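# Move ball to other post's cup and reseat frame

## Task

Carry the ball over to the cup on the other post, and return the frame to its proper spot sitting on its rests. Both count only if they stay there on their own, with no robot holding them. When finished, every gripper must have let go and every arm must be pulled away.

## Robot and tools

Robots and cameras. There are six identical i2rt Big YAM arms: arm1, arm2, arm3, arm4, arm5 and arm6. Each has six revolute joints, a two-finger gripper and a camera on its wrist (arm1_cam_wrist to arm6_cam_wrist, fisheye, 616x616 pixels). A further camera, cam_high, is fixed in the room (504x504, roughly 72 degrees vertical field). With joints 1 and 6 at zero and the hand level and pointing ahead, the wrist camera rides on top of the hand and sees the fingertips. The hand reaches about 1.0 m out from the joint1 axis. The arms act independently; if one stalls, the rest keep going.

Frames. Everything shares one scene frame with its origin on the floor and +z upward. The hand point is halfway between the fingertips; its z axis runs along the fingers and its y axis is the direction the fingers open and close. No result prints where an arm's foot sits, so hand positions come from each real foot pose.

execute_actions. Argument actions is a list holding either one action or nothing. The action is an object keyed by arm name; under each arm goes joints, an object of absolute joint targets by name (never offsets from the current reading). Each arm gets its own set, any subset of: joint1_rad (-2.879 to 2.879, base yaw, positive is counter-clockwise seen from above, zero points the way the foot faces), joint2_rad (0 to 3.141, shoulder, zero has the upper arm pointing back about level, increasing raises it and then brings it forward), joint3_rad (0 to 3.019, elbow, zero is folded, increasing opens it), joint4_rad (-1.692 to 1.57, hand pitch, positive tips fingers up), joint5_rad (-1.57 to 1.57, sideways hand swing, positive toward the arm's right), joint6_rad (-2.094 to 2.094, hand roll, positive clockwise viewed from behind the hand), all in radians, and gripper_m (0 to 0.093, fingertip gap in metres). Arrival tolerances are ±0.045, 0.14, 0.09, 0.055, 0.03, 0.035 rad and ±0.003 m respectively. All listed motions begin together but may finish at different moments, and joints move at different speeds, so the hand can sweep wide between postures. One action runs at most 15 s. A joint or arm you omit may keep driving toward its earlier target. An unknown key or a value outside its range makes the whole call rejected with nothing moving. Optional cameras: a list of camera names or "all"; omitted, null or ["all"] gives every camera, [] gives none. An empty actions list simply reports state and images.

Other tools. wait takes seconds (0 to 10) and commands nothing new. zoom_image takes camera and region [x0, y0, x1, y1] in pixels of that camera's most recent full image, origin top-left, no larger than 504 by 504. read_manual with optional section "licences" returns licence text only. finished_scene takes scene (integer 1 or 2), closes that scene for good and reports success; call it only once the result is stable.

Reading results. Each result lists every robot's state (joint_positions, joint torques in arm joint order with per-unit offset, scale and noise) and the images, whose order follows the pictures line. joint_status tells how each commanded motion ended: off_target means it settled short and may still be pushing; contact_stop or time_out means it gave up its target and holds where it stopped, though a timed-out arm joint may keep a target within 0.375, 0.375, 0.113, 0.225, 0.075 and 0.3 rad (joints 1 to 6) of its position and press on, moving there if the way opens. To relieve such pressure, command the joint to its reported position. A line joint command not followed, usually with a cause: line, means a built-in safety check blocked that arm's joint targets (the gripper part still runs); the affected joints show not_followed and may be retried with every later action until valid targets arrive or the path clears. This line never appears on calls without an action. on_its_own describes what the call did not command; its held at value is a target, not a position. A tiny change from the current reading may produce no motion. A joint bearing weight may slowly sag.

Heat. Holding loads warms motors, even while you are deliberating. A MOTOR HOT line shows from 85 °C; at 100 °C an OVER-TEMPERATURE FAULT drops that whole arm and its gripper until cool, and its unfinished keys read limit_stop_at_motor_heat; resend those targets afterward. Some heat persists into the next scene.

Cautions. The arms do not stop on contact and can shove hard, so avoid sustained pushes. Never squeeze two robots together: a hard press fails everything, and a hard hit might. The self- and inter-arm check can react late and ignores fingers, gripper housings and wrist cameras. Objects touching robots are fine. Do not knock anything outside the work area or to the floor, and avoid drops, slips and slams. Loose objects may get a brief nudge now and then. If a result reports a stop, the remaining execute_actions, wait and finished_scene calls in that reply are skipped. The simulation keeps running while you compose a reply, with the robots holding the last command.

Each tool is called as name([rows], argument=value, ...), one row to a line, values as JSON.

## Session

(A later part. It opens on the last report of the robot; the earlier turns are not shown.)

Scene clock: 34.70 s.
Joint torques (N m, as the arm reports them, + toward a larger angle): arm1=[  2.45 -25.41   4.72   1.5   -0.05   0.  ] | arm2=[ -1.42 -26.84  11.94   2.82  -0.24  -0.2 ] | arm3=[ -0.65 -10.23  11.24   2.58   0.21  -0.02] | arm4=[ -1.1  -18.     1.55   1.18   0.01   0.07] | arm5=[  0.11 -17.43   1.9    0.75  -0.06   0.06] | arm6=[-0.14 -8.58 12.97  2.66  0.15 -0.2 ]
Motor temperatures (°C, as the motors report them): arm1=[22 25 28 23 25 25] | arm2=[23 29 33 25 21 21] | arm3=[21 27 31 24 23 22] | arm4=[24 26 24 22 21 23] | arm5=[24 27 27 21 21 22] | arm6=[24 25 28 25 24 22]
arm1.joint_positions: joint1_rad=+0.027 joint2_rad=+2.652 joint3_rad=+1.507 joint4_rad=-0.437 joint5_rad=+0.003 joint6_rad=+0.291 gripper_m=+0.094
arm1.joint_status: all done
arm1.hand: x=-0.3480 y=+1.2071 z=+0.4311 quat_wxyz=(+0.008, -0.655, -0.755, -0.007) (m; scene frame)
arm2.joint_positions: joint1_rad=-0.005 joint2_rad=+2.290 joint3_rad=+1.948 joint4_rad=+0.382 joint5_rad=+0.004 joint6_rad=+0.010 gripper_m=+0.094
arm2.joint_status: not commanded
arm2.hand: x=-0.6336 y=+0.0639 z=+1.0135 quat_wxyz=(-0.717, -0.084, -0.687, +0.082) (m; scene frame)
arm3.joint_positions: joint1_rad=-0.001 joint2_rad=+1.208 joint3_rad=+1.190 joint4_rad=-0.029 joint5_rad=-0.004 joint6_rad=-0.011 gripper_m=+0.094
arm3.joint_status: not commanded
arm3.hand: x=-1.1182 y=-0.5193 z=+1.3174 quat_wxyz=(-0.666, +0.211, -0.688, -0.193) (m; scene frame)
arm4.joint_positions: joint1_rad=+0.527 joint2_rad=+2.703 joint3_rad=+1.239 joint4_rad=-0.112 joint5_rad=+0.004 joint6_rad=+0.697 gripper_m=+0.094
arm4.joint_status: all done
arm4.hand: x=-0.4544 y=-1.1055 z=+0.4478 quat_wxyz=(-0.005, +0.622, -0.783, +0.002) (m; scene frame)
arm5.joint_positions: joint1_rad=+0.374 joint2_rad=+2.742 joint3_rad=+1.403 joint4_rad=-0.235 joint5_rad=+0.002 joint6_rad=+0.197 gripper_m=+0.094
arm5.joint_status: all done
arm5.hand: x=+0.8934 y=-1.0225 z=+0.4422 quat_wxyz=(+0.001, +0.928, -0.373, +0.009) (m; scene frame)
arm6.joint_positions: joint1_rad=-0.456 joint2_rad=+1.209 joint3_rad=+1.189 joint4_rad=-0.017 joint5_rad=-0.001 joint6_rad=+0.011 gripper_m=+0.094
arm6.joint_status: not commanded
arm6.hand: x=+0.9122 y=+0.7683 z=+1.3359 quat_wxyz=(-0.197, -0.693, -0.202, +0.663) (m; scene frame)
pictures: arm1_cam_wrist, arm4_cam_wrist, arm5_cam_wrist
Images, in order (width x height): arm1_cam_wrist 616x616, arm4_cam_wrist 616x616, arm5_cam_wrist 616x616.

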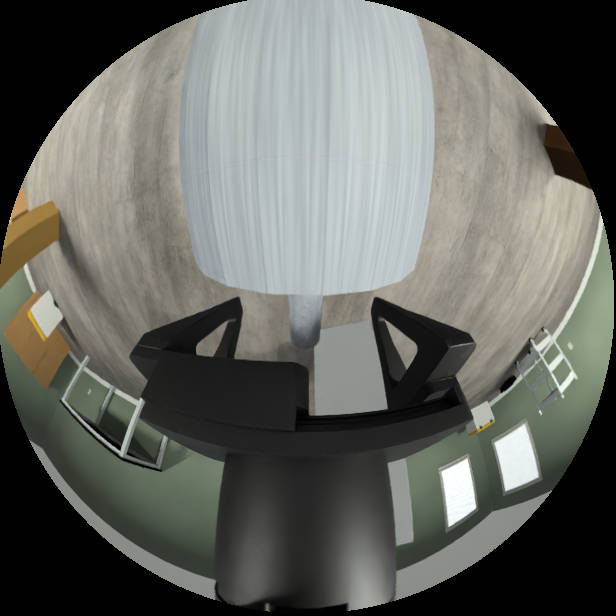

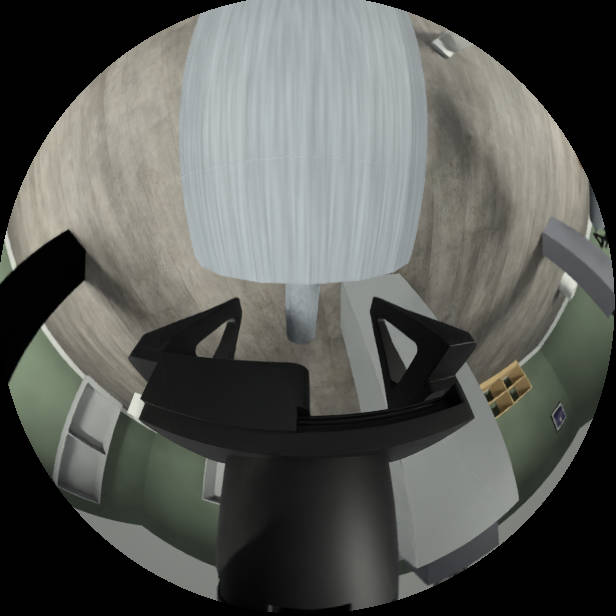

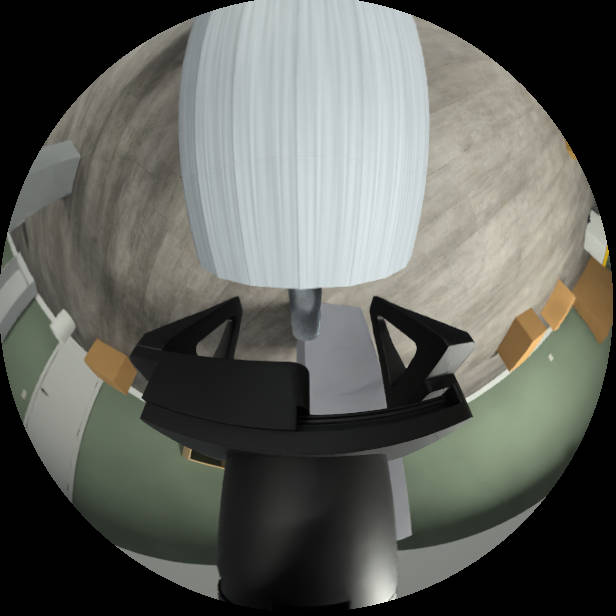

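execute_actions([
  {"arm1":{"joints":{"gripper_m":0}},"arm4":{"joints":{"gripper_m":0}},"arm5":{"joints":{"gripper_m":0}},"arm2":{"joints":{"joint4_rad":0.1}},"arm3":{"joints":{"joint4_rad":-0.2}},"arm6":{"joints":{"joint4_rad":-0.2}}},
], cameras=[])

execute_actions([
  {"arm1":{"joints":{"joint2_rad":2.395,"joint3_rad":1.397,"joint4_rad":-0.55}},"arm4":{"joints":{"joint2_rad":2.415,"joint3_rad":1.084,"joint4_rad":-0.22}},"arm5":{"joints":{"joint2_rad":2.475,"joint3_rad":1.247,"joint4_rad":-0.33}}},
], cameras=[])

execute_actions([
  {"arm1":{"joints":{"joint1_rad":0.205,"joint2_rad":2.168,"joint3_rad":1.305,"joint4_rad":-0.69,"joint6_rad":0.48}},"arm4":{"joints":{"joint1_rad":0.312,"joint2_rad":2.18,"joint3_rad":1.083,"joint4_rad":-0.452,"joint6_rad":0.48}},"arm5":{"joints":{"joint1_rad":0.17,"joint2_rad":2.2,"joint3_rad":1.074,"joint4_rad":-0.43,"joint6_rad":-0.013}}},
], cameras=["arm2_cam_wrist","arm3_cam_wrist","arm6_cam_wrist","cam_high"])

zoom_image(camera="cam_high", region=[150, 170, 300, 320])

zoom_image(camera="arm2_cam_wrist", region=[200, 140, 380, 320])

zoom_image(camera="arm3_cam_wrist", region=[260, 180, 380, 300])

zoom_image(camera="arm6_cam_wrist", region=[240, 180, 360, 300])

Scene clock: 51.50 s.
Joint torques (N m, as the arm reports them, + toward a larger angle): arm1=[  3.49 -24.6    4.58   1.34  -0.04  -0.08] | arm2=[ -1.76 -26.79  12.1    1.31  -0.23  -0.16] | arm3=[ -0.66 -10.14  11.27   0.71   0.21  -0.03] | arm4=[ -1.05 -18.01   1.47   1.06   0.36  -0.09] | arm5=[  0.27 -16.87   2.02   0.65  -0.2    0.12] | arm6=[ 0.22 -9.   12.91  1.71  0.18 -0.13]
Motor temperatures (°C, as the motors report them): arm1=[22 25 28 23 25 25] | arm2=[23 30 34 25 21 21] | arm3=[21 27 32 24 23 22] | arm4=[24 27 24 22 21 23] | arm5=[24 27 27 21 21 22] | arm6=[24 26 29 25 24 22]
arm1.joint_positions: joint1_rad=+0.027 joint2_rad=+2.652 joint3_rad=+1.507 joint4_rad=-0.436 joint5_rad=+0.002 joint6_rad=+0.294 gripper_m=+0.019
arm1.joint_status: gripper_m off_target (ended at +0.019, target +0.000)
arm1.hand: x=-0.3478 y=+1.2070 z=+0.4311 quat_wxyz=(+0.008, -0.657, -0.754, -0.008) (m; scene frame)
arm2.joint_positions: joint1_rad=-0.005 joint2_rad=+2.290 joint3_rad=+1.948 joint4_rad=+0.116 joint5_rad=+0.004 joint6_rad=+0.010 gripper_m=+0.094
arm2.joint_status: all done
arm2.hand: x=-0.6394 y=+0.0651 z=+0.9486 quat_wxyz=(-0.620, -0.095, -0.776, +0.072) (m; scene frame)
arm3.joint_positions: joint1_rad=-0.001 joint2_rad=+1.207 joint3_rad=+1.190 joint4_rad=-0.181 joint5_rad=-0.004 joint6_rad=-0.011 gripper_m=+0.094
arm3.joint_status: all done
arm3.hand: x=-1.1219 y=-0.5219 z=+1.2806 quat_wxyz=(-0.612, +0.226, -0.737, -0.178) (m; scene frame)
arm4.joint_positions: joint1_rad=+0.527 joint2_rad=+2.703 joint3_rad=+1.240 joint4_rad=-0.109 joint5_rad=-0.003 joint6_rad=+0.715 gripper_m=+0.019
arm4.joint_status: gripper_m off_target (ended at +0.019, target +0.000)
arm4.hand: x=-0.4559 y=-1.1051 z=+0.4478 quat_wxyz=(-0.002, +0.615, -0.789, +0.000) (m; scene frame)
arm5.joint_positions: joint1_rad=+0.373 joint2_rad=+2.742 joint3_rad=+1.403 joint4_rad=-0.234 joint5_rad=+0.005 joint6_rad=+0.193 gripper_m=+0.019
arm5.joint_status: gripper_m off_target (ended at +0.019, target +0.000)
arm5.hand: x=+0.8936 y=-1.0216 z=+0.4422 quat_wxyz=(+0.000, +0.928, -0.372, +0.009) (m; scene frame)
arm6.joint_positions: joint1_rad=-0.456 joint2_rad=+1.208 joint3_rad=+1.189 joint4_rad=-0.193 joint5_rad=-0.001 joint6_rad=+0.011 gripper_m=+0.094
arm6.joint_status: all done
arm6.hand: x=+0.9171 y=+0.7717 z=+1.2939 quat_wxyz=(-0.178, -0.748, -0.218, +0.601) (m; scene frame)
pictures: none
No camera images: the call's "cameras" was empty. Leave "cameras" out to get every camera's image.

Scene clock: 52.60 s.
Joint torques (N m, as the arm reports them, + toward a larger angle): arm1=[  2.64 -27.     5.23   0.41  -0.03  -0.07] | arm2=[ -1.58 -26.43  12.     1.31  -0.23  -0.2 ] | arm3=[ -0.67 -10.18  11.27   0.69   0.21  -0.03] | arm4=[ -0.7  -19.78   2.6   -0.01   0.34  -0.12] | arm5=[  0.62 -19.25   2.14  -0.5   -0.24   0.2 ] | arm6=[ 0.42 -8.78 13.1   1.7   0.18 -0.16]
Motor temperatures (°C, as the motors report them): arm1=[22 25 28 23 25 25] | arm2=[23 30 34 25 21 21] | arm3=[21 27 32 24 23 22] | arm4=[24 27 24 22 21 23] | arm5=[24 28 26 21 21 22] | arm6=[24 26 29 25 24 22]
arm1.joint_positions: joint1_rad=+0.028 joint2_rad=+2.428 joint3_rad=+1.380 joint4_rad=-0.544 joint5_rad=+0.001 joint6_rad=+0.296 gripper_m=+0.019
arm1.joint_status: all done
arm1.hand: x=-0.3498 y=+1.2107 z=+0.5265 quat_wxyz=(+0.013, -0.657, -0.754, -0.010) (m; scene frame)
arm2.joint_positions: joint1_rad=-0.005 joint2_rad=+2.290 joint3_rad=+1.948 joint4_rad=+0.116 joint5_rad=+0.004 joint6_rad=+0.010 gripper_m=+0.094
arm2.joint_status: not commanded
arm2.hand: x=-0.6394 y=+0.0651 z=+0.9486 quat_wxyz=(-0.620, -0.095, -0.776, +0.072) (m; scene frame)
arm3.joint_positions: joint1_rad=-0.001 joint2_rad=+1.207 joint3_rad=+1.190 joint4_rad=-0.181 joint5_rad=-0.004 joint6_rad=-0.011 gripper_m=+0.094
arm3.joint_status: not commanded
arm3.hand: x=-1.1219 y=-0.5219 z=+1.2806 quat_wxyz=(-0.612, +0.226, -0.737, -0.178) (m; scene frame)
arm4.joint_positions: joint1_rad=+0.522 joint2_rad=+2.437 joint3_rad=+1.081 joint4_rad=-0.208 joint5_rad=-0.003 joint6_rad=+0.718 gripper_m=+0.019
arm4.joint_status: all done
arm4.hand: x=-0.4556 y=-1.1021 z=+0.5484 quat_wxyz=(-0.003, +0.611, -0.791, -0.004) (m; scene frame)
arm5.joint_positions: joint1_rad=+0.365 joint2_rad=+2.497 joint3_rad=+1.247 joint4_rad=-0.320 joint5_rad=+0.006 joint6_rad=+0.184 gripper_m=+0.019
arm5.joint_status: all done
arm5.hand: x=+0.8935 y=-1.0164 z=+0.5396 quat_wxyz=(-0.001, +0.928, -0.371, +0.008) (m; scene frame)
arm6.joint_positions: joint1_rad=-0.456 joint2_rad=+1.208 joint3_rad=+1.189 joint4_rad=-0.193 joint5_rad=-0.001 joint6_rad=+0.011 gripper_m=+0.094
arm6.joint_status: not commanded
arm6.hand: x=+0.9171 y=+0.7717 z=+1.2939 quat_wxyz=(-0.178, -0.748, -0.218, +0.601) (m; scene frame)
pictures: none
No camera images: the call's "cameras" was empty. Leave "cameras" out to get every camera's image.

Scene clock: 53.80 s.
Joint torques (N m, as the arm reports them, + toward a larger angle): arm1=[  0.99 -25.54   6.29   0.11   0.03  -0.14] | arm2=[ -1.57 -26.28  12.05   1.4   -0.25  -0.18] | arm3=[ -0.66 -10.15  11.27   0.71   0.21  -0.03] | arm4=[ -0.18 -19.56   4.69  -0.04   0.15  -0.27] | arm5=[  0.84 -17.7    2.73  -0.28  -0.3    0.11] | arm6=[-0.38 -8.53 13.06  1.72  0.2  -0.13]
Motor temperatures (°C, as the motors report them): arm1=[22 25 28 23 25 25] | arm2=[23 30 34 25 21 21] | arm3=[21 27 32 24 23 22] | arm4=[24 27 24 22 21 23] | arm5=[24 28 26 21 21 22] | arm6=[24 26 29 25 24 22]
arm1.joint_positions: joint1_rad=+0.211 joint2_rad=+2.202 joint3_rad=+1.285 joint4_rad=-0.682 joint5_rad=+0.001 joint6_rad=+0.483 gripper_m=+0.019
arm1.joint_status: all done
arm1.hand: x=-0.2719 y=+1.2689 z=+0.6247 quat_wxyz=(+0.017, -0.658, -0.753, -0.009) (m; scene frame)
arm2.joint_positions: joint1_rad=-0.005 joint2_rad=+2.290 joint3_rad=+1.948 joint4_rad=+0.116 joint5_rad=+0.004 joint6_rad=+0.010 gripper_m=+0.094
arm2.joint_status: not commanded
arm2.hand: x=-0.6394 y=+0.0651 z=+0.9486 quat_wxyz=(-0.620, -0.095, -0.776, +0.072) (m; scene frame)
arm3.joint_positions: joint1_rad=-0.001 joint2_rad=+1.207 joint3_rad=+1.190 joint4_rad=-0.181 joint5_rad=-0.004 joint6_rad=-0.011 gripper_m=+0.094
arm3.joint_status: not commanded
arm3.hand: x=-1.1219 y=-0.5219 z=+1.2806 quat_wxyz=(-0.612, +0.226, -0.737, -0.178) (m; scene frame)
arm4.joint_positions: joint1_rad=+0.306 joint2_rad=+2.201 joint3_rad=+1.076 joint4_rad=-0.438 joint5_rad=+0.001 joint6_rad=+0.509 gripper_m=+0.019
arm4.joint_status: all done
arm4.hand: x=-0.3746 y=-1.0414 z=+0.6506 quat_wxyz=(-0.006, +0.609, -0.793, -0.004) (m; scene frame)
arm5.joint_positions: joint1_rad=+0.162 joint2_rad=+2.220 joint3_rad=+1.075 joint4_rad=-0.420 joint5_rad=+0.006 joint6_rad=-0.026 gripper_m=+0.019
arm5.joint_status: all done
arm5.hand: x=+0.9704 y=-0.9545 z=+0.6420 quat_wxyz=(-0.002, +0.930, -0.369, +0.007) (m; scene frame)
arm6.joint_positions: joint1_rad=-0.456 joint2_rad=+1.208 joint3_rad=+1.189 joint4_rad=-0.193 joint5_rad=-0.001 joint6_rad=+0.011 gripper_m=+0.094
arm6.joint_status: not commanded
arm6.hand: x=+0.9171 y=+0.7717 z=+1.2939 quat_wxyz=(-0.178, -0.748, -0.218, +0.601) (m; scene frame)
pictures: arm2_cam_wrist, arm3_cam_wrist, arm6_cam_wrist, cam_high
Images, in order (width x height): arm2_cam_wrist 616x616, arm3_cam_wrist 616x616, arm6_cam_wrist 616x616, cam_high 504x504.

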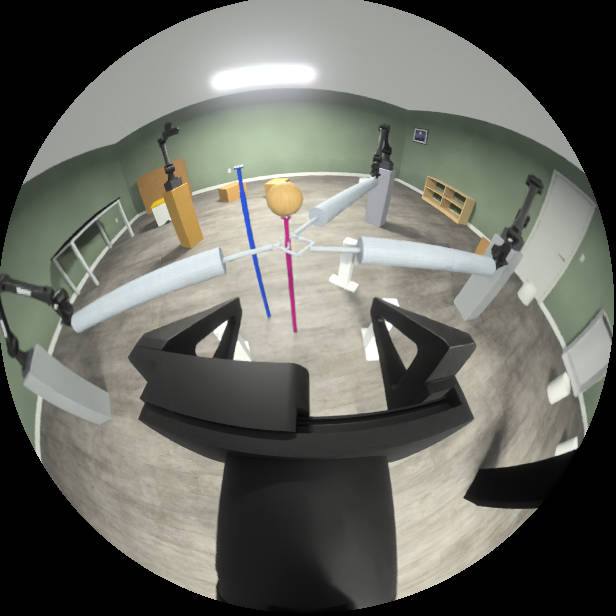

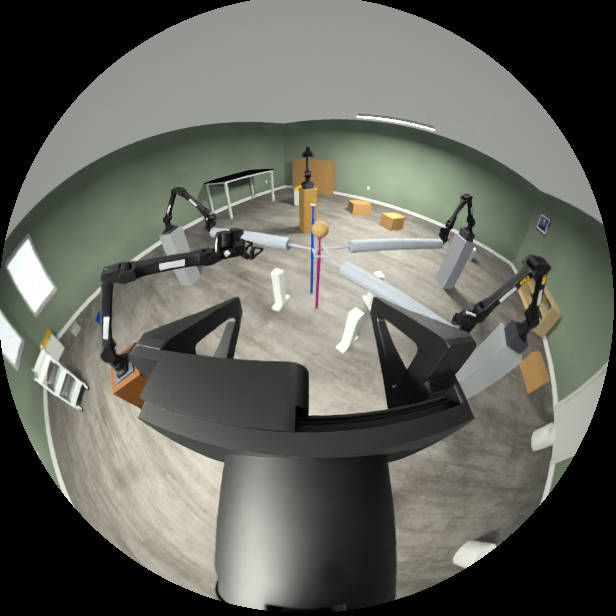

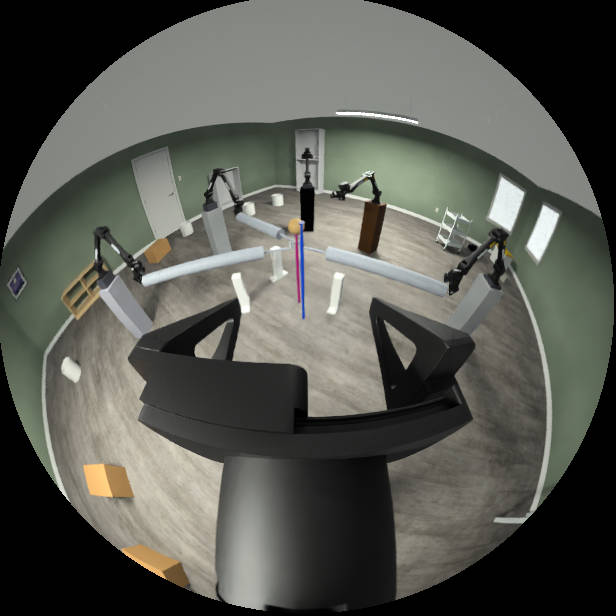

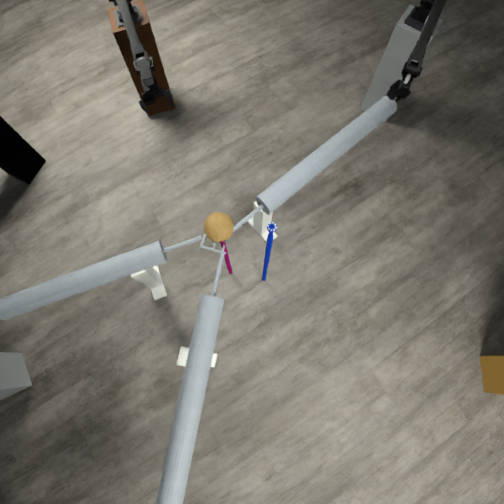

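Region (150, 170, 300, 320) of cam_high's 504x504 image, scaled by 3.360, with more detail than that image has.

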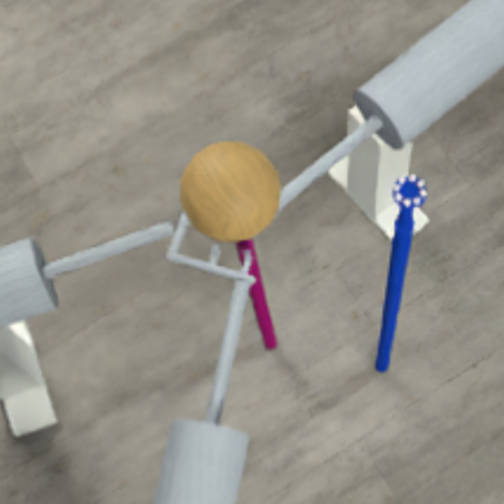

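Region (200, 140, 380, 320) of arm2_cam_wrist's 616x616 image, scaled by 2.800, with more detail than that image has.

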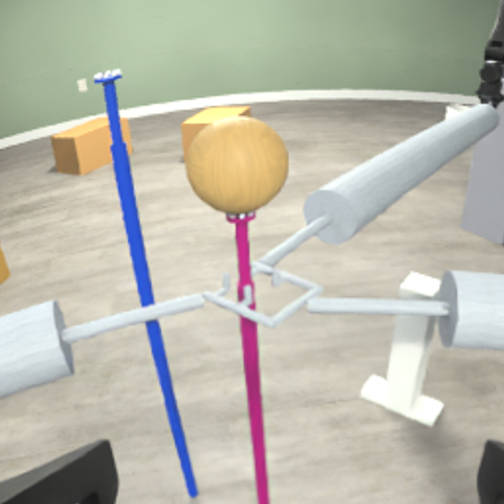

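Region (260, 180, 380, 300) of arm3_cam_wrist's 616x616 image, scaled by 4.200, with more detail than that image has.

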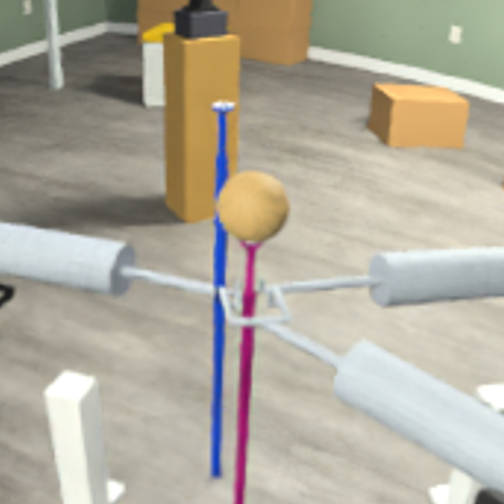

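Region (240, 180, 360, 300) of arm6_cam_wrist's 616x616 image, scaled by 4.200, with more detail than that image has.

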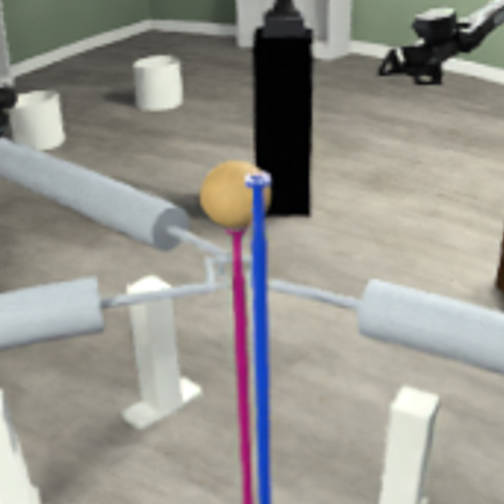

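execute_actions([
  {"arm1":{"joints":{"joint1_rad":0.24,"joint2_rad":2.007,"joint3_rad":1.315,"joint4_rad":-0.843,"joint6_rad":0.505}},"arm4":{"joints":{"joint1_rad":0.288,"joint2_rad":2.002,"joint3_rad":1.078,"joint4_rad":-0.625,"joint6_rad":0.478}},"arm5":{"joints":{"joint1_rad":0.138,"joint2_rad":2.005,"joint3_rad":1.043,"joint4_rad":-0.593,"joint6_rad":-0.047}}},
], cameras=["arm2_cam_wrist","arm3_cam_wrist"])

zoom_image(camera="arm2_cam_wrist", region=[220, 150, 340, 270])

zoom_image(camera="arm3_cam_wrist", region=[280, 190, 360, 270])

Scene clock: 60.23 s.
Joint torques (N m, as the arm reports them, + toward a larger angle): arm1=[  2.47 -25.29   7.67   0.54  -0.05  -0.22] | arm2=[ -1.22 -26.48  12.19   1.39  -0.24  -0.21] | arm3=[ -0.63 -10.13  11.25   0.7    0.21  -0.02] | arm4=[ -0.49 -18.92   6.08   0.08   0.13  -0.17] | arm5=[  0.11 -16.23   4.12  -0.23  -0.16  -0.04] | arm6=[ 0.25 -8.03 13.24  1.79  0.14 -0.21]
Motor temperatures (°C, as the motors report them): arm1=[22 25 28 23 25 25] | arm2=[23 30 35 25 21 21] | arm3=[21 27 32 24 23 22] | arm4=[24 27 24 22 21 23] | arm5=[24 28 27 21 21 22] | arm6=[24 26 29 25 24 22]
arm1.joint_positions: joint1_rad=+0.240 joint2_rad=+2.041 joint3_rad=+1.289 joint4_rad=-0.841 joint5_rad=+0.002 joint6_rad=+0.508 gripper_m=+0.019
arm1.joint_status: all done
arm1.hand: x=-0.2592 y=+1.2749 z=+0.7082 quat_wxyz=(+0.013, -0.657, -0.754, -0.008) (m; scene frame)
arm2.joint_positions: joint1_rad=-0.005 joint2_rad=+2.290 joint3_rad=+1.948 joint4_rad=+0.116 joint5_rad=+0.004 joint6_rad=+0.010 gripper_m=+0.094
arm2.joint_status: not commanded
arm2.hand: x=-0.6394 y=+0.0651 z=+0.9486 quat_wxyz=(-0.620, -0.095, -0.776, +0.072) (m; scene frame)
arm3.joint_positions: joint1_rad=-0.001 joint2_rad=+1.207 joint3_rad=+1.190 joint4_rad=-0.181 joint5_rad=-0.004 joint6_rad=-0.011 gripper_m=+0.094
arm3.joint_status: not commanded
arm3.hand: x=-1.1219 y=-0.5219 z=+1.2806 quat_wxyz=(-0.612, +0.226, -0.737, -0.178) (m; scene frame)
arm4.joint_positions: joint1_rad=+0.287 joint2_rad=+2.020 joint3_rad=+1.069 joint4_rad=-0.615 joint5_rad=+0.001 joint6_rad=+0.498 gripper_m=+0.019
arm4.joint_status: all done
arm4.hand: x=-0.3671 y=-1.0354 z=+0.7301 quat_wxyz=(-0.006, +0.606, -0.796, -0.003) (m; scene frame)
arm5.joint_positions: joint1_rad=+0.141 joint2_rad=+2.021 joint3_rad=+1.040 joint4_rad=-0.586 joint5_rad=+0.004 joint6_rad=-0.045 gripper_m=+0.019
arm5.joint_status: all done
arm5.hand: x=+0.9774 y=-0.9493 z=+0.7233 quat_wxyz=(-0.001, +0.929, -0.369, +0.007) (m; scene frame)
arm6.joint_positions: joint1_rad=-0.456 joint2_rad=+1.208 joint3_rad=+1.189 joint4_rad=-0.193 joint5_rad=-0.001 joint6_rad=+0.011 gripper_m=+0.094
arm6.joint_status: not commanded
arm6.hand: x=+0.9171 y=+0.7717 z=+1.2939 quat_wxyz=(-0.178, -0.748, -0.218, +0.601) (m; scene frame)
pictures: arm2_cam_wrist, arm3_cam_wrist
Images, in order (width x height): arm2_cam_wrist 616x616, arm3_cam_wrist 616x616.

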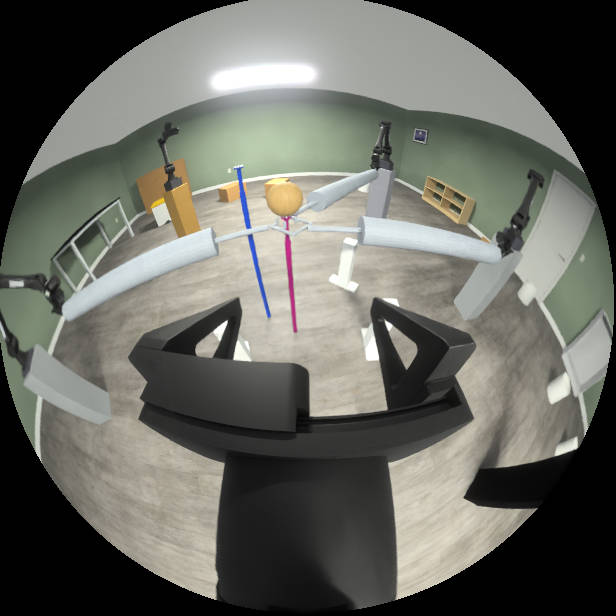

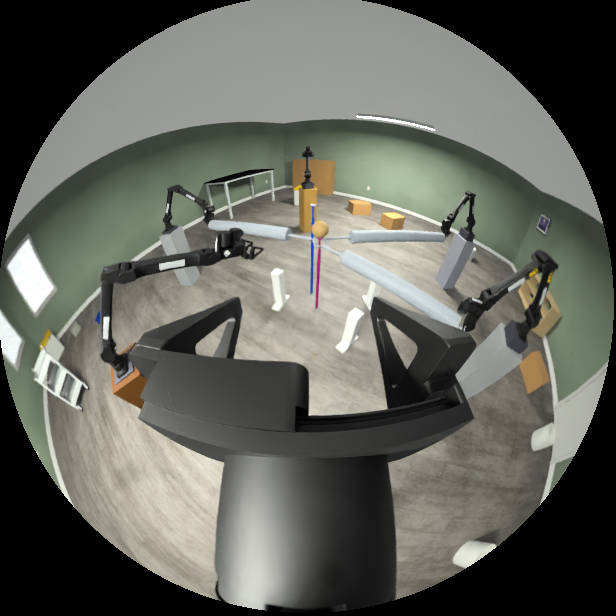

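Region (220, 150, 340, 270) of arm2_cam_wrist's 616x616 image, scaled by 4.200, with more detail than that image has.

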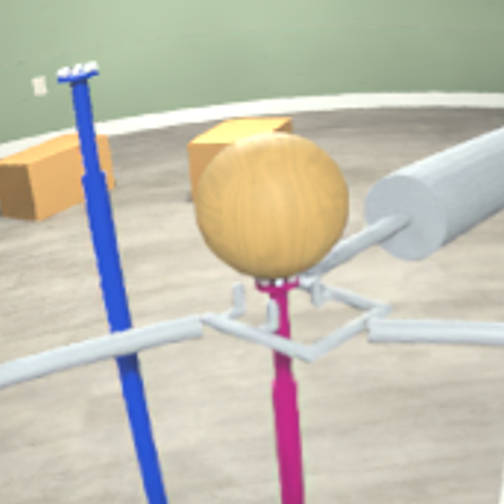

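Region (280, 190, 360, 270) of arm3_cam_wrist's 616x616 image, scaled by 6.300, with more detail than that image has.

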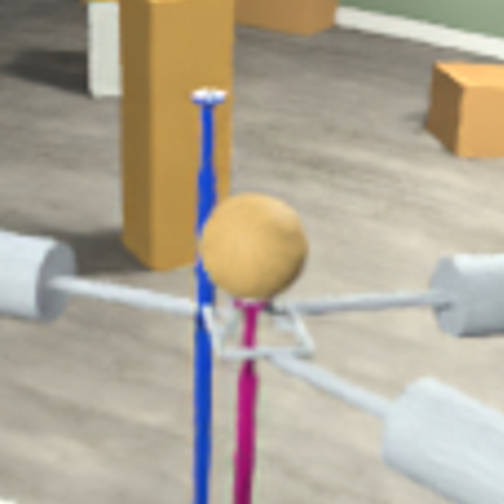

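execute_actions([
  {"arm1":{"joints":{"joint2_rad":1.877,"joint3_rad":1.375,"joint4_rad":-1.016}},"arm4":{"joints":{"joint2_rad":1.838,"joint3_rad":1.108,"joint4_rad":-0.808}},"arm5":{"joints":{"joint2_rad":1.834,"joint3_rad":1.072,"joint4_rad":-0.78}}},
], cameras=["arm2_cam_wrist"])

execute_actions([
  {"arm1":{"joints":{"joint2_rad":1.77,"joint3_rad":1.488,"joint4_rad":-1.228}},"arm4":{"joints":{"joint2_rad":1.69,"joint3_rad":1.195,"joint4_rad":-1.033}},"arm5":{"joints":{"joint2_rad":1.68,"joint3_rad":1.155,"joint4_rad":-1.008}}},
], cameras=[])

execute_actions([
  {"arm1":{"joints":{"joint2_rad":1.71,"joint3_rad":1.655,"joint4_rad":-1.448}},"arm4":{"joints":{"joint2_rad":1.592,"joint3_rad":1.333,"joint4_rad":-1.264}},"arm5":{"joints":{"joint2_rad":1.576,"joint3_rad":1.288,"joint4_rad":-1.241}}},
], cameras=["arm2_cam_wrist","cam_high"])

Scene clock: 70.07 s.
Joint torques (N m, as the arm reports them, + toward a larger angle): arm1=[  2.95 -25.05  10.07  -1.13  -0.24  -0.11] | arm2=[ -1.56 -26.66  12.03   1.38  -0.26  -0.22] | arm3=[ -0.65 -10.16  11.26   0.7    0.21  -0.03] | arm4=[ -0.05 -17.93   9.25  -0.79   0.02  -0.16] | arm5=[  0.23 -14.97   7.2   -0.99  -0.37  -0.02] | arm6=[ 0.89 -8.42 12.94  1.77  0.16 -0.13]
Motor temperatures (°C, as the motors report them): arm1=[22 26 29 23 25 25] | arm2=[23 30 35 25 21 21] | arm3=[21 27 32 24 23 22] | arm4=[24 27 25 22 21 23] | arm5=[24 28 27 21 21 22] | arm6=[24 26 29 25 24 22]
arm1.joint_positions: joint1_rad=+0.236 joint2_rad=+1.920 joint3_rad=+1.325 joint4_rad=-0.983 joint5_rad=+0.007 joint6_rad=+0.507 gripper_m=+0.019
arm1.joint_status: all done
arm1.hand: x=-0.2604 y=+1.2708 z=+0.7805 quat_wxyz=(+0.007, -0.658, -0.753, -0.004) (m; scene frame)
arm2.joint_positions: joint1_rad=-0.005 joint2_rad=+2.290 joint3_rad=+1.948 joint4_rad=+0.116 joint5_rad=+0.004 joint6_rad=+0.010 gripper_m=+0.094
arm2.joint_status: not commanded
arm2.hand: x=-0.6394 y=+0.0651 z=+0.9486 quat_wxyz=(-0.620, -0.095, -0.776, +0.072) (m; scene frame)
arm3.joint_positions: joint1_rad=-0.001 joint2_rad=+1.207 joint3_rad=+1.190 joint4_rad=-0.181 joint5_rad=-0.004 joint6_rad=-0.011 gripper_m=+0.094
arm3.joint_status: not commanded
arm3.hand: x=-1.1219 y=-0.5219 z=+1.2806 quat_wxyz=(-0.612, +0.226, -0.737, -0.178) (m; scene frame)
arm4.joint_positions: joint1_rad=+0.283 joint2_rad=+1.858 joint3_rad=+1.070 joint4_rad=-0.777 joint5_rad=+0.003 joint6_rad=+0.496 gripper_m=+0.019
arm4.joint_status: all done
arm4.hand: x=-0.3641 y=-1.0413 z=+0.8021 quat_wxyz=(-0.006, +0.605, -0.796, -0.003) (m; scene frame)
arm5.joint_positions: joint1_rad=+0.141 joint2_rad=+1.847 joint3_rad=+1.040 joint4_rad=-0.756 joint5_rad=+0.008 joint6_rad=-0.045 gripper_m=+0.019
arm5.joint_status: all done
arm5.hand: x=+0.9802 y=-0.9509 z=+0.7997 quat_wxyz=(-0.003, +0.929, -0.369, +0.005) (m; scene frame)
arm6.joint_positions: joint1_rad=-0.456 joint2_rad=+1.208 joint3_rad=+1.189 joint4_rad=-0.193 joint5_rad=-0.001 joint6_rad=+0.011 gripper_m=+0.094
arm6.joint_status: not commanded
arm6.hand: x=+0.9171 y=+0.7717 z=+1.2939 quat_wxyz=(-0.178, -0.748, -0.218, +0.601) (m; scene frame)
pictures: arm2_cam_wrist
Images, in order (width x height): arm2_cam_wrist 616x616.

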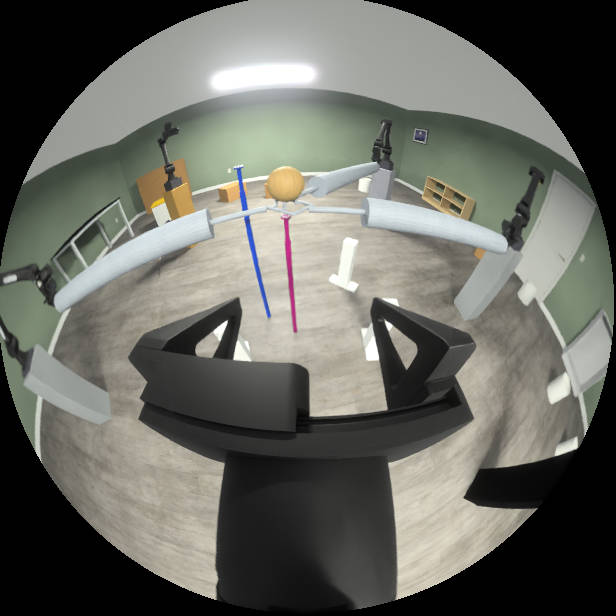

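Scene clock: 71.13 s.
Joint torques (N m, as the arm reports them, + toward a larger angle): arm1=[  2.14 -25.07  11.66  -0.9   -0.23  -0.13] | arm2=[ -1.49 -26.75  11.96   1.3   -0.24  -0.19] | arm3=[ -0.66 -10.12  11.26   0.71   0.21  -0.02] | arm4=[ -0.28 -17.4   11.6   -0.75   0.06  -0.15] | arm5=[ -0.53 -14.43   9.28  -0.99  -0.34  -0.04] | arm6=[-0.29 -8.45 13.13  1.55  0.16 -0.14]
Motor temperatures (°C, as the motors report them): arm1=[22 26 29 23 25 25] | arm2=[23 31 35 25 21 21] | arm3=[21 27 32 24 23 22] | arm4=[24 27 25 22 21 23] | arm5=[24 28 27 21 21 22] | arm6=[24 26 29 25 24 22]
arm1.joint_positions: joint1_rad=+0.236 joint2_rad=+1.818 joint3_rad=+1.427 joint4_rad=-1.196 joint5_rad=+0.006 joint6_rad=+0.507 gripper_m=+0.019
arm1.joint_status: all done
arm1.hand: x=-0.2610 y=+1.2698 z=+0.8671 quat_wxyz=(+0.011, -0.658, -0.753, -0.005) (m; scene frame)
arm2.joint_positions: joint1_rad=-0.005 joint2_rad=+2.290 joint3_rad=+1.948 joint4_rad=+0.116 joint5_rad=+0.004 joint6_rad=+0.010 gripper_m=+0.094
arm2.joint_status: not commanded
arm2.hand: x=-0.6394 y=+0.0651 z=+0.9486 quat_wxyz=(-0.620, -0.095, -0.776, +0.072) (m; scene frame)
arm3.joint_positions: joint1_rad=-0.001 joint2_rad=+1.207 joint3_rad=+1.190 joint4_rad=-0.181 joint5_rad=-0.004 joint6_rad=-0.011 gripper_m=+0.094
arm3.joint_status: not commanded
arm3.hand: x=-1.1219 y=-0.5219 z=+1.2806 quat_wxyz=(-0.612, +0.226, -0.737, -0.178) (m; scene frame)
arm4.joint_positions: joint1_rad=+0.283 joint2_rad=+1.711 joint3_rad=+1.140 joint4_rad=-1.003 joint5_rad=+0.002 joint6_rad=+0.496 gripper_m=+0.019
arm4.joint_status: all done
arm4.hand: x=-0.3641 y=-1.0442 z=+0.8880 quat_wxyz=(-0.004, +0.605, -0.796, +0.001) (m; scene frame)
arm5.joint_positions: joint1_rad=+0.141 joint2_rad=+1.692 joint3_rad=+1.110 joint4_rad=-0.982 joint5_rad=+0.007 joint6_rad=-0.046 gripper_m=+0.019
arm5.joint_status: all done
arm5.hand: x=+0.9797 y=-0.9510 z=+0.8872 quat_wxyz=(-0.003, +0.929, -0.369, +0.006) (m; scene frame)
arm6.joint_positions: joint1_rad=-0.456 joint2_rad=+1.208 joint3_rad=+1.189 joint4_rad=-0.193 joint5_rad=-0.001 joint6_rad=+0.011 gripper_m=+0.094
arm6.joint_status: not commanded
arm6.hand: x=+0.9171 y=+0.7717 z=+1.2939 quat_wxyz=(-0.178, -0.748, -0.218, +0.601) (m; scene frame)
pictures: none
No camera images: the call's "cameras" was empty. Leave "cameras" out to get every camera's image.

Scene clock: 72.27 s.
Joint torques (N m, as the arm reports them, + toward a larger angle): arm1=[  2.03 -25.66  13.08  -1.    -0.11  -0.17] | arm2=[ -1.53 -26.39  12.04   1.42  -0.22  -0.16] | arm3=[ -0.69 -10.15  11.26   0.7    0.21  -0.03] | arm4=[ -0.37 -17.24  13.46  -0.78   0.14  -0.17] | arm5=[ -0.51 -14.04  10.78  -1.04  -0.36  -0.02] | arm6=[ 0.3  -8.85 13.14  1.81  0.13 -0.13]
Motor temperatures (°C, as the motors report them): arm1=[22 26 30 23 25 25] | arm2=[23 31 35 25 21 21] | arm3=[21 27 32 24 23 22] | arm4=[24 27 25 22 21 23] | arm5=[24 28 28 21 21 22] | arm6=[24 26 29 25 24 22]
arm1.joint_positions: joint1_rad=+0.236 joint2_rad=+1.766 joint3_rad=+1.580 joint4_rad=-1.419 joint5_rad=+0.004 joint6_rad=+0.507 gripper_m=+0.019
arm1.joint_status: all done
arm1.hand: x=-0.2613 y=+1.2694 z=+0.9496 quat_wxyz=(+0.020, -0.658, -0.753, -0.008) (m; scene frame)
arm2.joint_positions: joint1_rad=-0.005 joint2_rad=+2.290 joint3_rad=+1.948 joint4_rad=+0.116 joint5_rad=+0.004 joint6_rad=+0.010 gripper_m=+0.094
arm2.joint_status: not commanded
arm2.hand: x=-0.6394 y=+0.0651 z=+0.9486 quat_wxyz=(-0.620, -0.095, -0.776, +0.072) (m; scene frame)
arm3.joint_positions: joint1_rad=-0.001 joint2_rad=+1.207 joint3_rad=+1.190 joint4_rad=-0.181 joint5_rad=-0.004 joint6_rad=-0.011 gripper_m=+0.094
arm3.joint_status: not commanded
arm3.hand: x=-1.1219 y=-0.5219 z=+1.2806 quat_wxyz=(-0.612, +0.226, -0.737, -0.178) (m; scene frame)
arm4.joint_positions: joint1_rad=+0.284 joint2_rad=+1.617 joint3_rad=+1.264 joint4_rad=-1.234 joint5_rad=+0.001 joint6_rad=+0.496 gripper_m=+0.019
arm4.joint_status: all done
arm4.hand: x=-0.3647 y=-1.0457 z=+0.9721 quat_wxyz=(-0.001, +0.605, -0.796, +0.007) (m; scene frame)
arm5.joint_positions: joint1_rad=+0.141 joint2_rad=+1.594 joint3_rad=+1.233 joint4_rad=-1.214 joint5_rad=+0.008 joint6_rad=-0.046 gripper_m=+0.019
arm5.joint_status: all done
arm5.hand: x=+0.9792 y=-0.9507 z=+0.9717 quat_wxyz=(-0.001, +0.929, -0.369, +0.011) (m; scene frame)
arm6.joint_positions: joint1_rad=-0.456 joint2_rad=+1.208 joint3_rad=+1.189 joint4_rad=-0.193 joint5_rad=-0.001 joint6_rad=+0.011 gripper_m=+0.094
arm6.joint_status: not commanded
arm6.hand: x=+0.9171 y=+0.7717 z=+1.2939 quat_wxyz=(-0.178, -0.748, -0.218, +0.601) (m; scene frame)
pictures: arm2_cam_wrist, cam_high
Images, in order (width x height): arm2_cam_wrist 616x616, cam_high 504x504.

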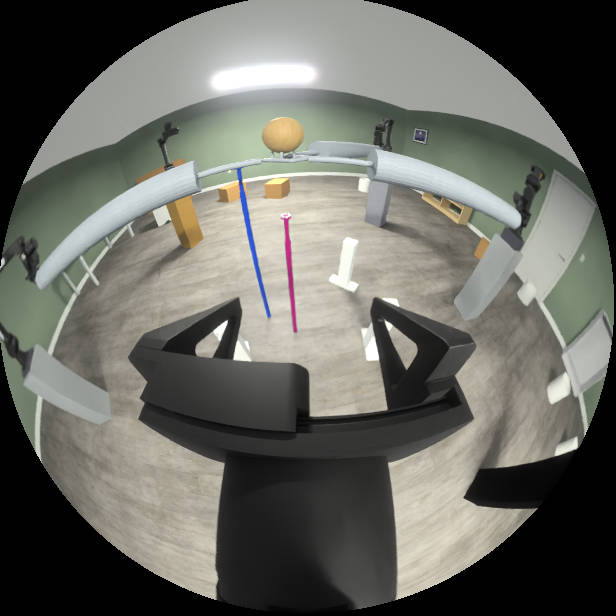

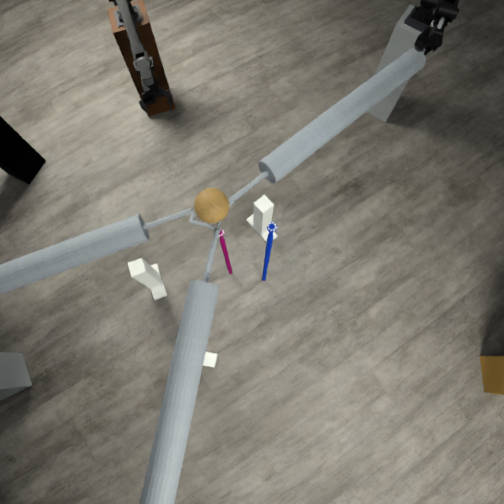

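execute_actions([
  {"arm1":{"joints":{"joint1_rad":0.425,"joint2_rad":1.69,"joint3_rad":1.685,"joint4_rad":-1.47,"joint6_rad":0.695}},"arm4":{"joints":{"joint1_rad":0.13,"joint2_rad":1.73,"joint3_rad":1.57,"joint4_rad":-1.335,"joint6_rad":0.315}},"arm5":{"joints":{"joint1_rad":-0.072,"joint2_rad":1.598,"joint3_rad":1.36,"joint4_rad":-1.272,"joint6_rad":-0.26}}},
], cameras=["arm2_cam_wrist"])

execute_actions([
  {"arm1":{"joints":{"joint1_rad":0.612,"joint2_rad":1.73,"joint3_rad":1.73,"joint4_rad":-1.484,"joint6_rad":0.882}},"arm4":{"joints":{"joint1_rad":0.008,"joint2_rad":1.92,"joint3_rad":1.857,"joint4_rad":-1.425,"joint6_rad":0.193}},"arm5":{"joints":{"joint1_rad":-0.266,"joint2_rad":1.684,"joint3_rad":1.472,"joint4_rad":-1.296,"joint6_rad":-0.455}}},
], cameras=["arm2_cam_wrist","arm3_cam_wrist","arm6_cam_wrist","cam_high"])

zoom_image(camera="arm2_cam_wrist", region=[180, 100, 300, 220])

zoom_image(camera="arm3_cam_wrist", region=[270, 160, 350, 240])

zoom_image(camera="arm6_cam_wrist", region=[260, 170, 340, 250])

Scene clock: 84.63 s.
Joint torques (N m, as the arm reports them, + toward a larger angle): arm1=[  1.95 -26.81  13.63  -0.36   0.16  -0.24] | arm2=[ -2.06 -26.34  11.91   1.25  -0.22  -0.2 ] | arm3=[ -0.68 -10.16  11.28   0.71   0.21  -0.02] | arm4=[  0.   -22.2   14.21  -0.24  -0.15  -0.17] | arm5=[  0.43 -14.75  11.38  -0.61  -0.32   0.  ] | arm6=[ 0.68 -7.07 13.03  1.57  0.18 -0.15]
Motor temperatures (°C, as the motors report them): arm1=[22 26 33 23 25 25] | arm2=[23 31 36 25 21 21] | arm3=[21 27 33 24 23 22] | arm4=[24 27 29 22 21 23] | arm5=[24 28 30 21 21 22] | arm6=[24 26 30 25 24 22]
arm1.joint_positions: joint1_rad=+0.433 joint2_rad=+1.766 joint3_rad=+1.602 joint4_rad=-1.454 joint5_rad=-0.004 joint6_rad=+0.705 gripper_m=+0.019
arm1.joint_status: all done
arm1.hand: x=-0.1846 y=+1.3415 z=+0.9598 quat_wxyz=(+0.026, -0.658, -0.752, -0.009) (m; scene frame)
arm2.joint_positions: joint1_rad=-0.005 joint2_rad=+2.290 joint3_rad=+1.948 joint4_rad=+0.116 joint5_rad=+0.004 joint6_rad=+0.010 gripper_m=+0.094
arm2.joint_status: not commanded
arm2.hand: x=-0.6394 y=+0.0651 z=+0.9486 quat_wxyz=(-0.620, -0.095, -0.776, +0.072) (m; scene frame)
arm3.joint_positions: joint1_rad=-0.001 joint2_rad=+1.207 joint3_rad=+1.190 joint4_rad=-0.181 joint5_rad=-0.004 joint6_rad=-0.011 gripper_m=+0.094
arm3.joint_status: not commanded
arm3.hand: x=-1.1219 y=-0.5219 z=+1.2806 quat_wxyz=(-0.612, +0.226, -0.737, -0.178) (m; scene frame)
arm4.joint_positions: joint1_rad=+0.121 joint2_rad=+1.779 joint3_rad=+1.491 joint4_rad=-1.320 joint5_rad=+0.007 joint6_rad=+0.332 gripper_m=+0.019
arm4.joint_status: all done
arm4.hand: x=-0.2935 y=-0.9731 z=+0.9781 quat_wxyz=(+0.004, +0.605, -0.796, +0.016) (m; scene frame)
arm5.joint_positions: joint1_rad=-0.074 joint2_rad=+1.610 joint3_rad=+1.295 joint4_rad=-1.258 joint5_rad=+0.008 joint6_rad=-0.263 gripper_m=+0.019
arm5.joint_status: all done
arm5.hand: x=+1.0497 y=-0.8804 z=+0.9871 quat_wxyz=(+0.000, +0.930, -0.368, +0.011) (m; scene frame)
arm6.joint_positions: joint1_rad=-0.456 joint2_rad=+1.208 joint3_rad=+1.189 joint4_rad=-0.193 joint5_rad=-0.001 joint6_rad=+0.011 gripper_m=+0.094
arm6.joint_status: not commanded
arm6.hand: x=+0.9171 y=+0.7717 z=+1.2939 quat_wxyz=(-0.178, -0.748, -0.218, +0.601) (m; scene frame)
pictures: arm2_cam_wrist
Images, in order (width x height): arm2_cam_wrist 616x616.

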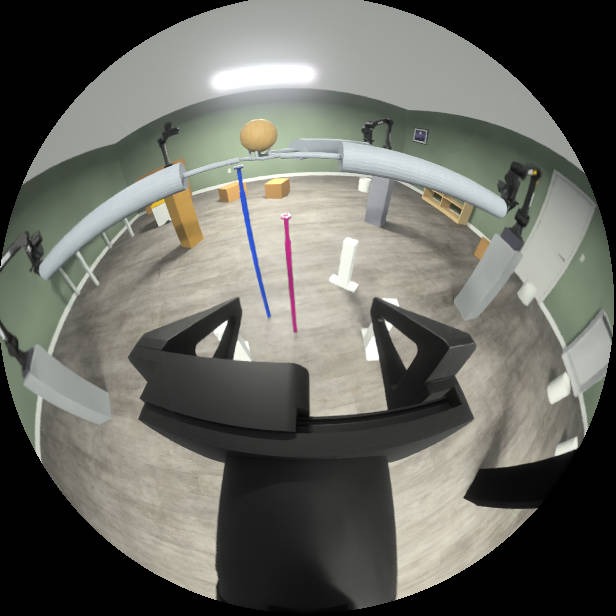

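Scene clock: 86.83 s.
Joint torques (N m, as the arm reports them, + toward a larger angle): arm1=[  1.8  -25.39  13.69  -0.24   0.31  -0.17] | arm2=[ -1.43 -26.72  12.05   1.37  -0.21  -0.23] | arm3=[ -0.65 -10.12  11.26   0.7    0.21  -0.03] | arm4=[  0.12 -26.11  15.46  -0.47  -0.22  -0.14] | arm5=[  0.46 -16.87  10.96  -0.22  -0.38   0.05] | arm6=[ 0.32 -8.35 12.89  1.82  0.15 -0.17]
Motor temperatures (°C, as the motors report them): arm1=[22 26 33 23 25 25] | arm2=[23 31 36 25 21 21] | arm3=[21 27 33 24 23 22] | arm4=[24 28 30 22 21 23] | arm5=[24 28 31 21 21 22] | arm6=[24 26 30 25 24 22]
arm1.joint_positions: joint1_rad=+0.617 joint2_rad=+1.783 joint3_rad=+1.647 joint4_rad=-1.473 joint5_rad=-0.006 joint6_rad=+0.886 gripper_m=+0.019
arm1.joint_status: all done
arm1.hand: x=-0.1183 y=+1.4138 z=+0.9688 quat_wxyz=(+0.022, -0.657, -0.753, -0.006) (m; scene frame)
arm2.joint_positions: joint1_rad=-0.005 joint2_rad=+2.290 joint3_rad=+1.948 joint4_rad=+0.116 joint5_rad=+0.004 joint6_rad=+0.010 gripper_m=+0.094
arm2.joint_status: not commanded
arm2.hand: x=-0.6394 y=+0.0651 z=+0.9486 quat_wxyz=(-0.620, -0.095, -0.776, +0.072) (m; scene frame)
arm3.joint_positions: joint1_rad=-0.001 joint2_rad=+1.207 joint3_rad=+1.190 joint4_rad=-0.181 joint5_rad=-0.004 joint6_rad=-0.011 gripper_m=+0.094
arm3.joint_status: not commanded
arm3.hand: x=-1.1219 y=-0.5219 z=+1.2806 quat_wxyz=(-0.612, +0.226, -0.737, -0.178) (m; scene frame)
arm4.joint_positions: joint1_rad=-0.002 joint2_rad=+1.975 joint3_rad=+1.763 joint4_rad=-1.404 joint5_rad=+0.008 joint6_rad=+0.210 gripper_m=+0.019
arm4.joint_status: joint3_rad time_out (moved +0.273 of +0.366); the others done
arm4.on_its_own: joint3_rad reads +1.763 and still pushes toward +1.857 since a time_out
arm4.hand: x=-0.2244 y=-0.9015 z=+0.9724 quat_wxyz=(+0.008, +0.605, -0.796, +0.019) (m; scene frame)
arm5.joint_positions: joint1_rad=-0.269 joint2_rad=+1.714 joint3_rad=+1.417 joint4_rad=-1.289 joint5_rad=+0.008 joint6_rad=-0.461 gripper_m=+0.019
arm5.joint_status: all done
arm5.hand: x=+1.1182 y=-0.8059 z=+0.9833 quat_wxyz=(+0.005, +0.930, -0.366, +0.016) (m; scene frame)
arm6.joint_positions: joint1_rad=-0.456 joint2_rad=+1.208 joint3_rad=+1.189 joint4_rad=-0.193 joint5_rad=-0.001 joint6_rad=+0.011 gripper_m=+0.094
arm6.joint_status: not commanded
arm6.hand: x=+0.9171 y=+0.7717 z=+1.2939 quat_wxyz=(-0.178, -0.748, -0.218, +0.601) (m; scene frame)
pictures: arm2_cam_wrist, arm3_cam_wrist, arm6_cam_wrist, cam_high
Images, in order (width x height): arm2_cam_wrist 616x616, arm3_cam_wrist 616x616, arm6_cam_wrist 616x616, cam_high 504x504.

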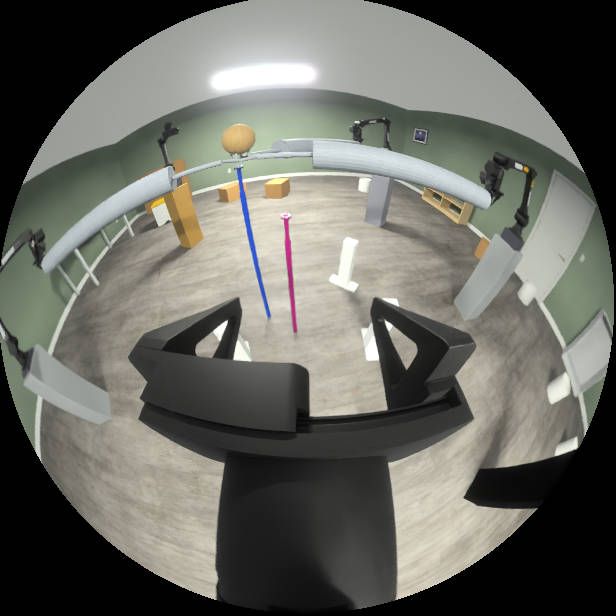

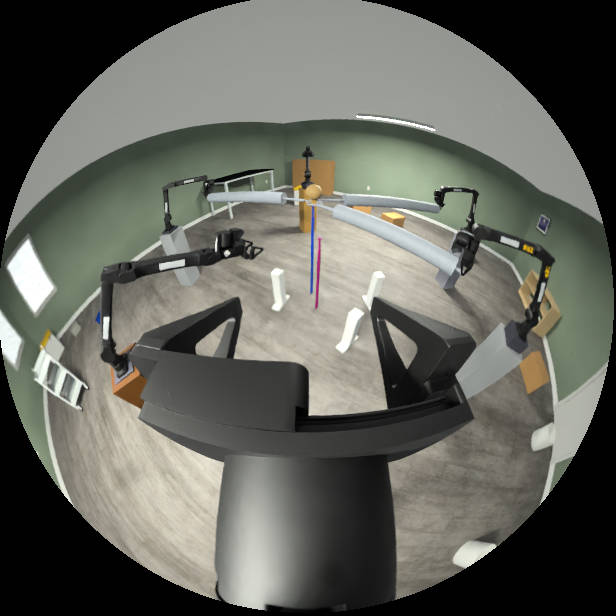

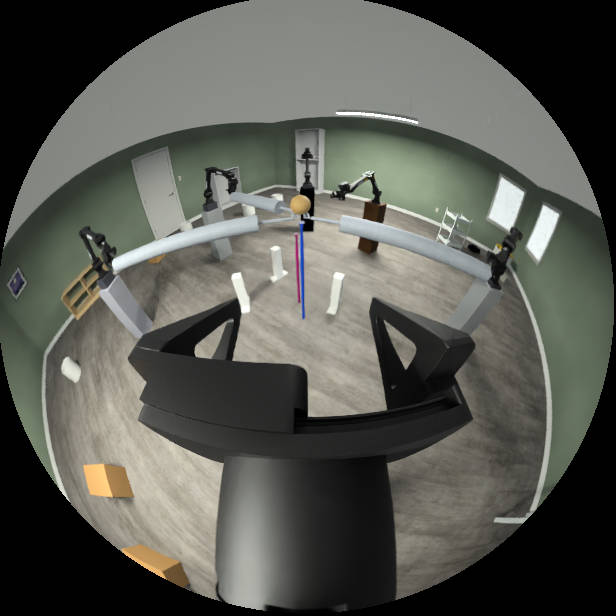

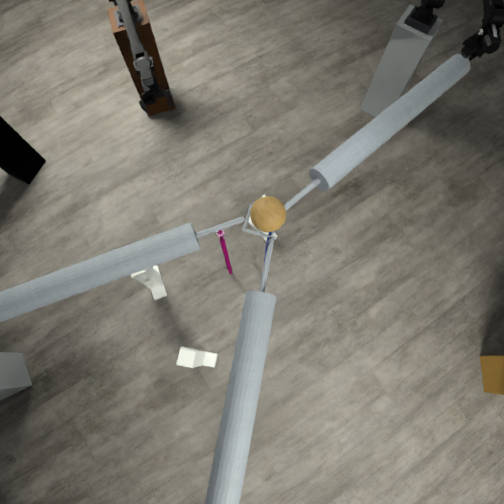

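Region (180, 100, 300, 220) of arm2_cam_wrist's 616x616 image, scaled by 4.200, with more detail than that image has.

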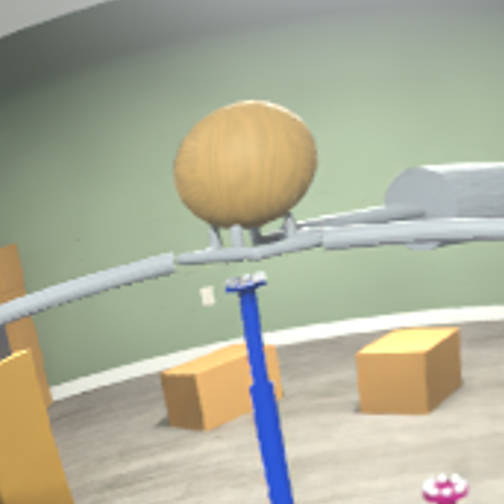

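Region (270, 160, 350, 240) of arm3_cam_wrist's 616x616 image, scaled by 6.300, with more detail than that image has.

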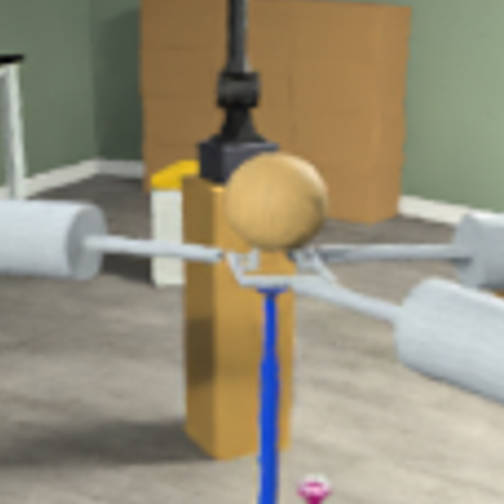

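Region (260, 170, 340, 250) of arm6_cam_wrist's 616x616 image, scaled by 6.300, with more detail than that image has.

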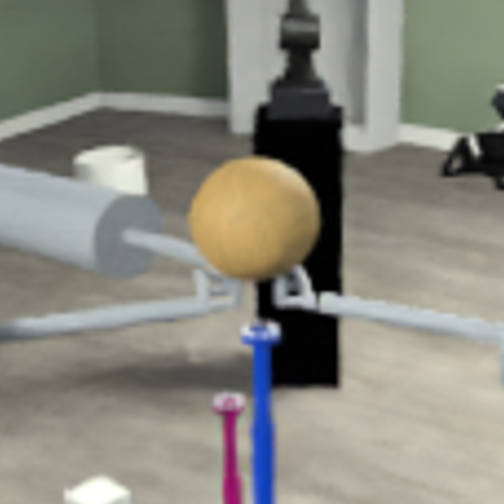

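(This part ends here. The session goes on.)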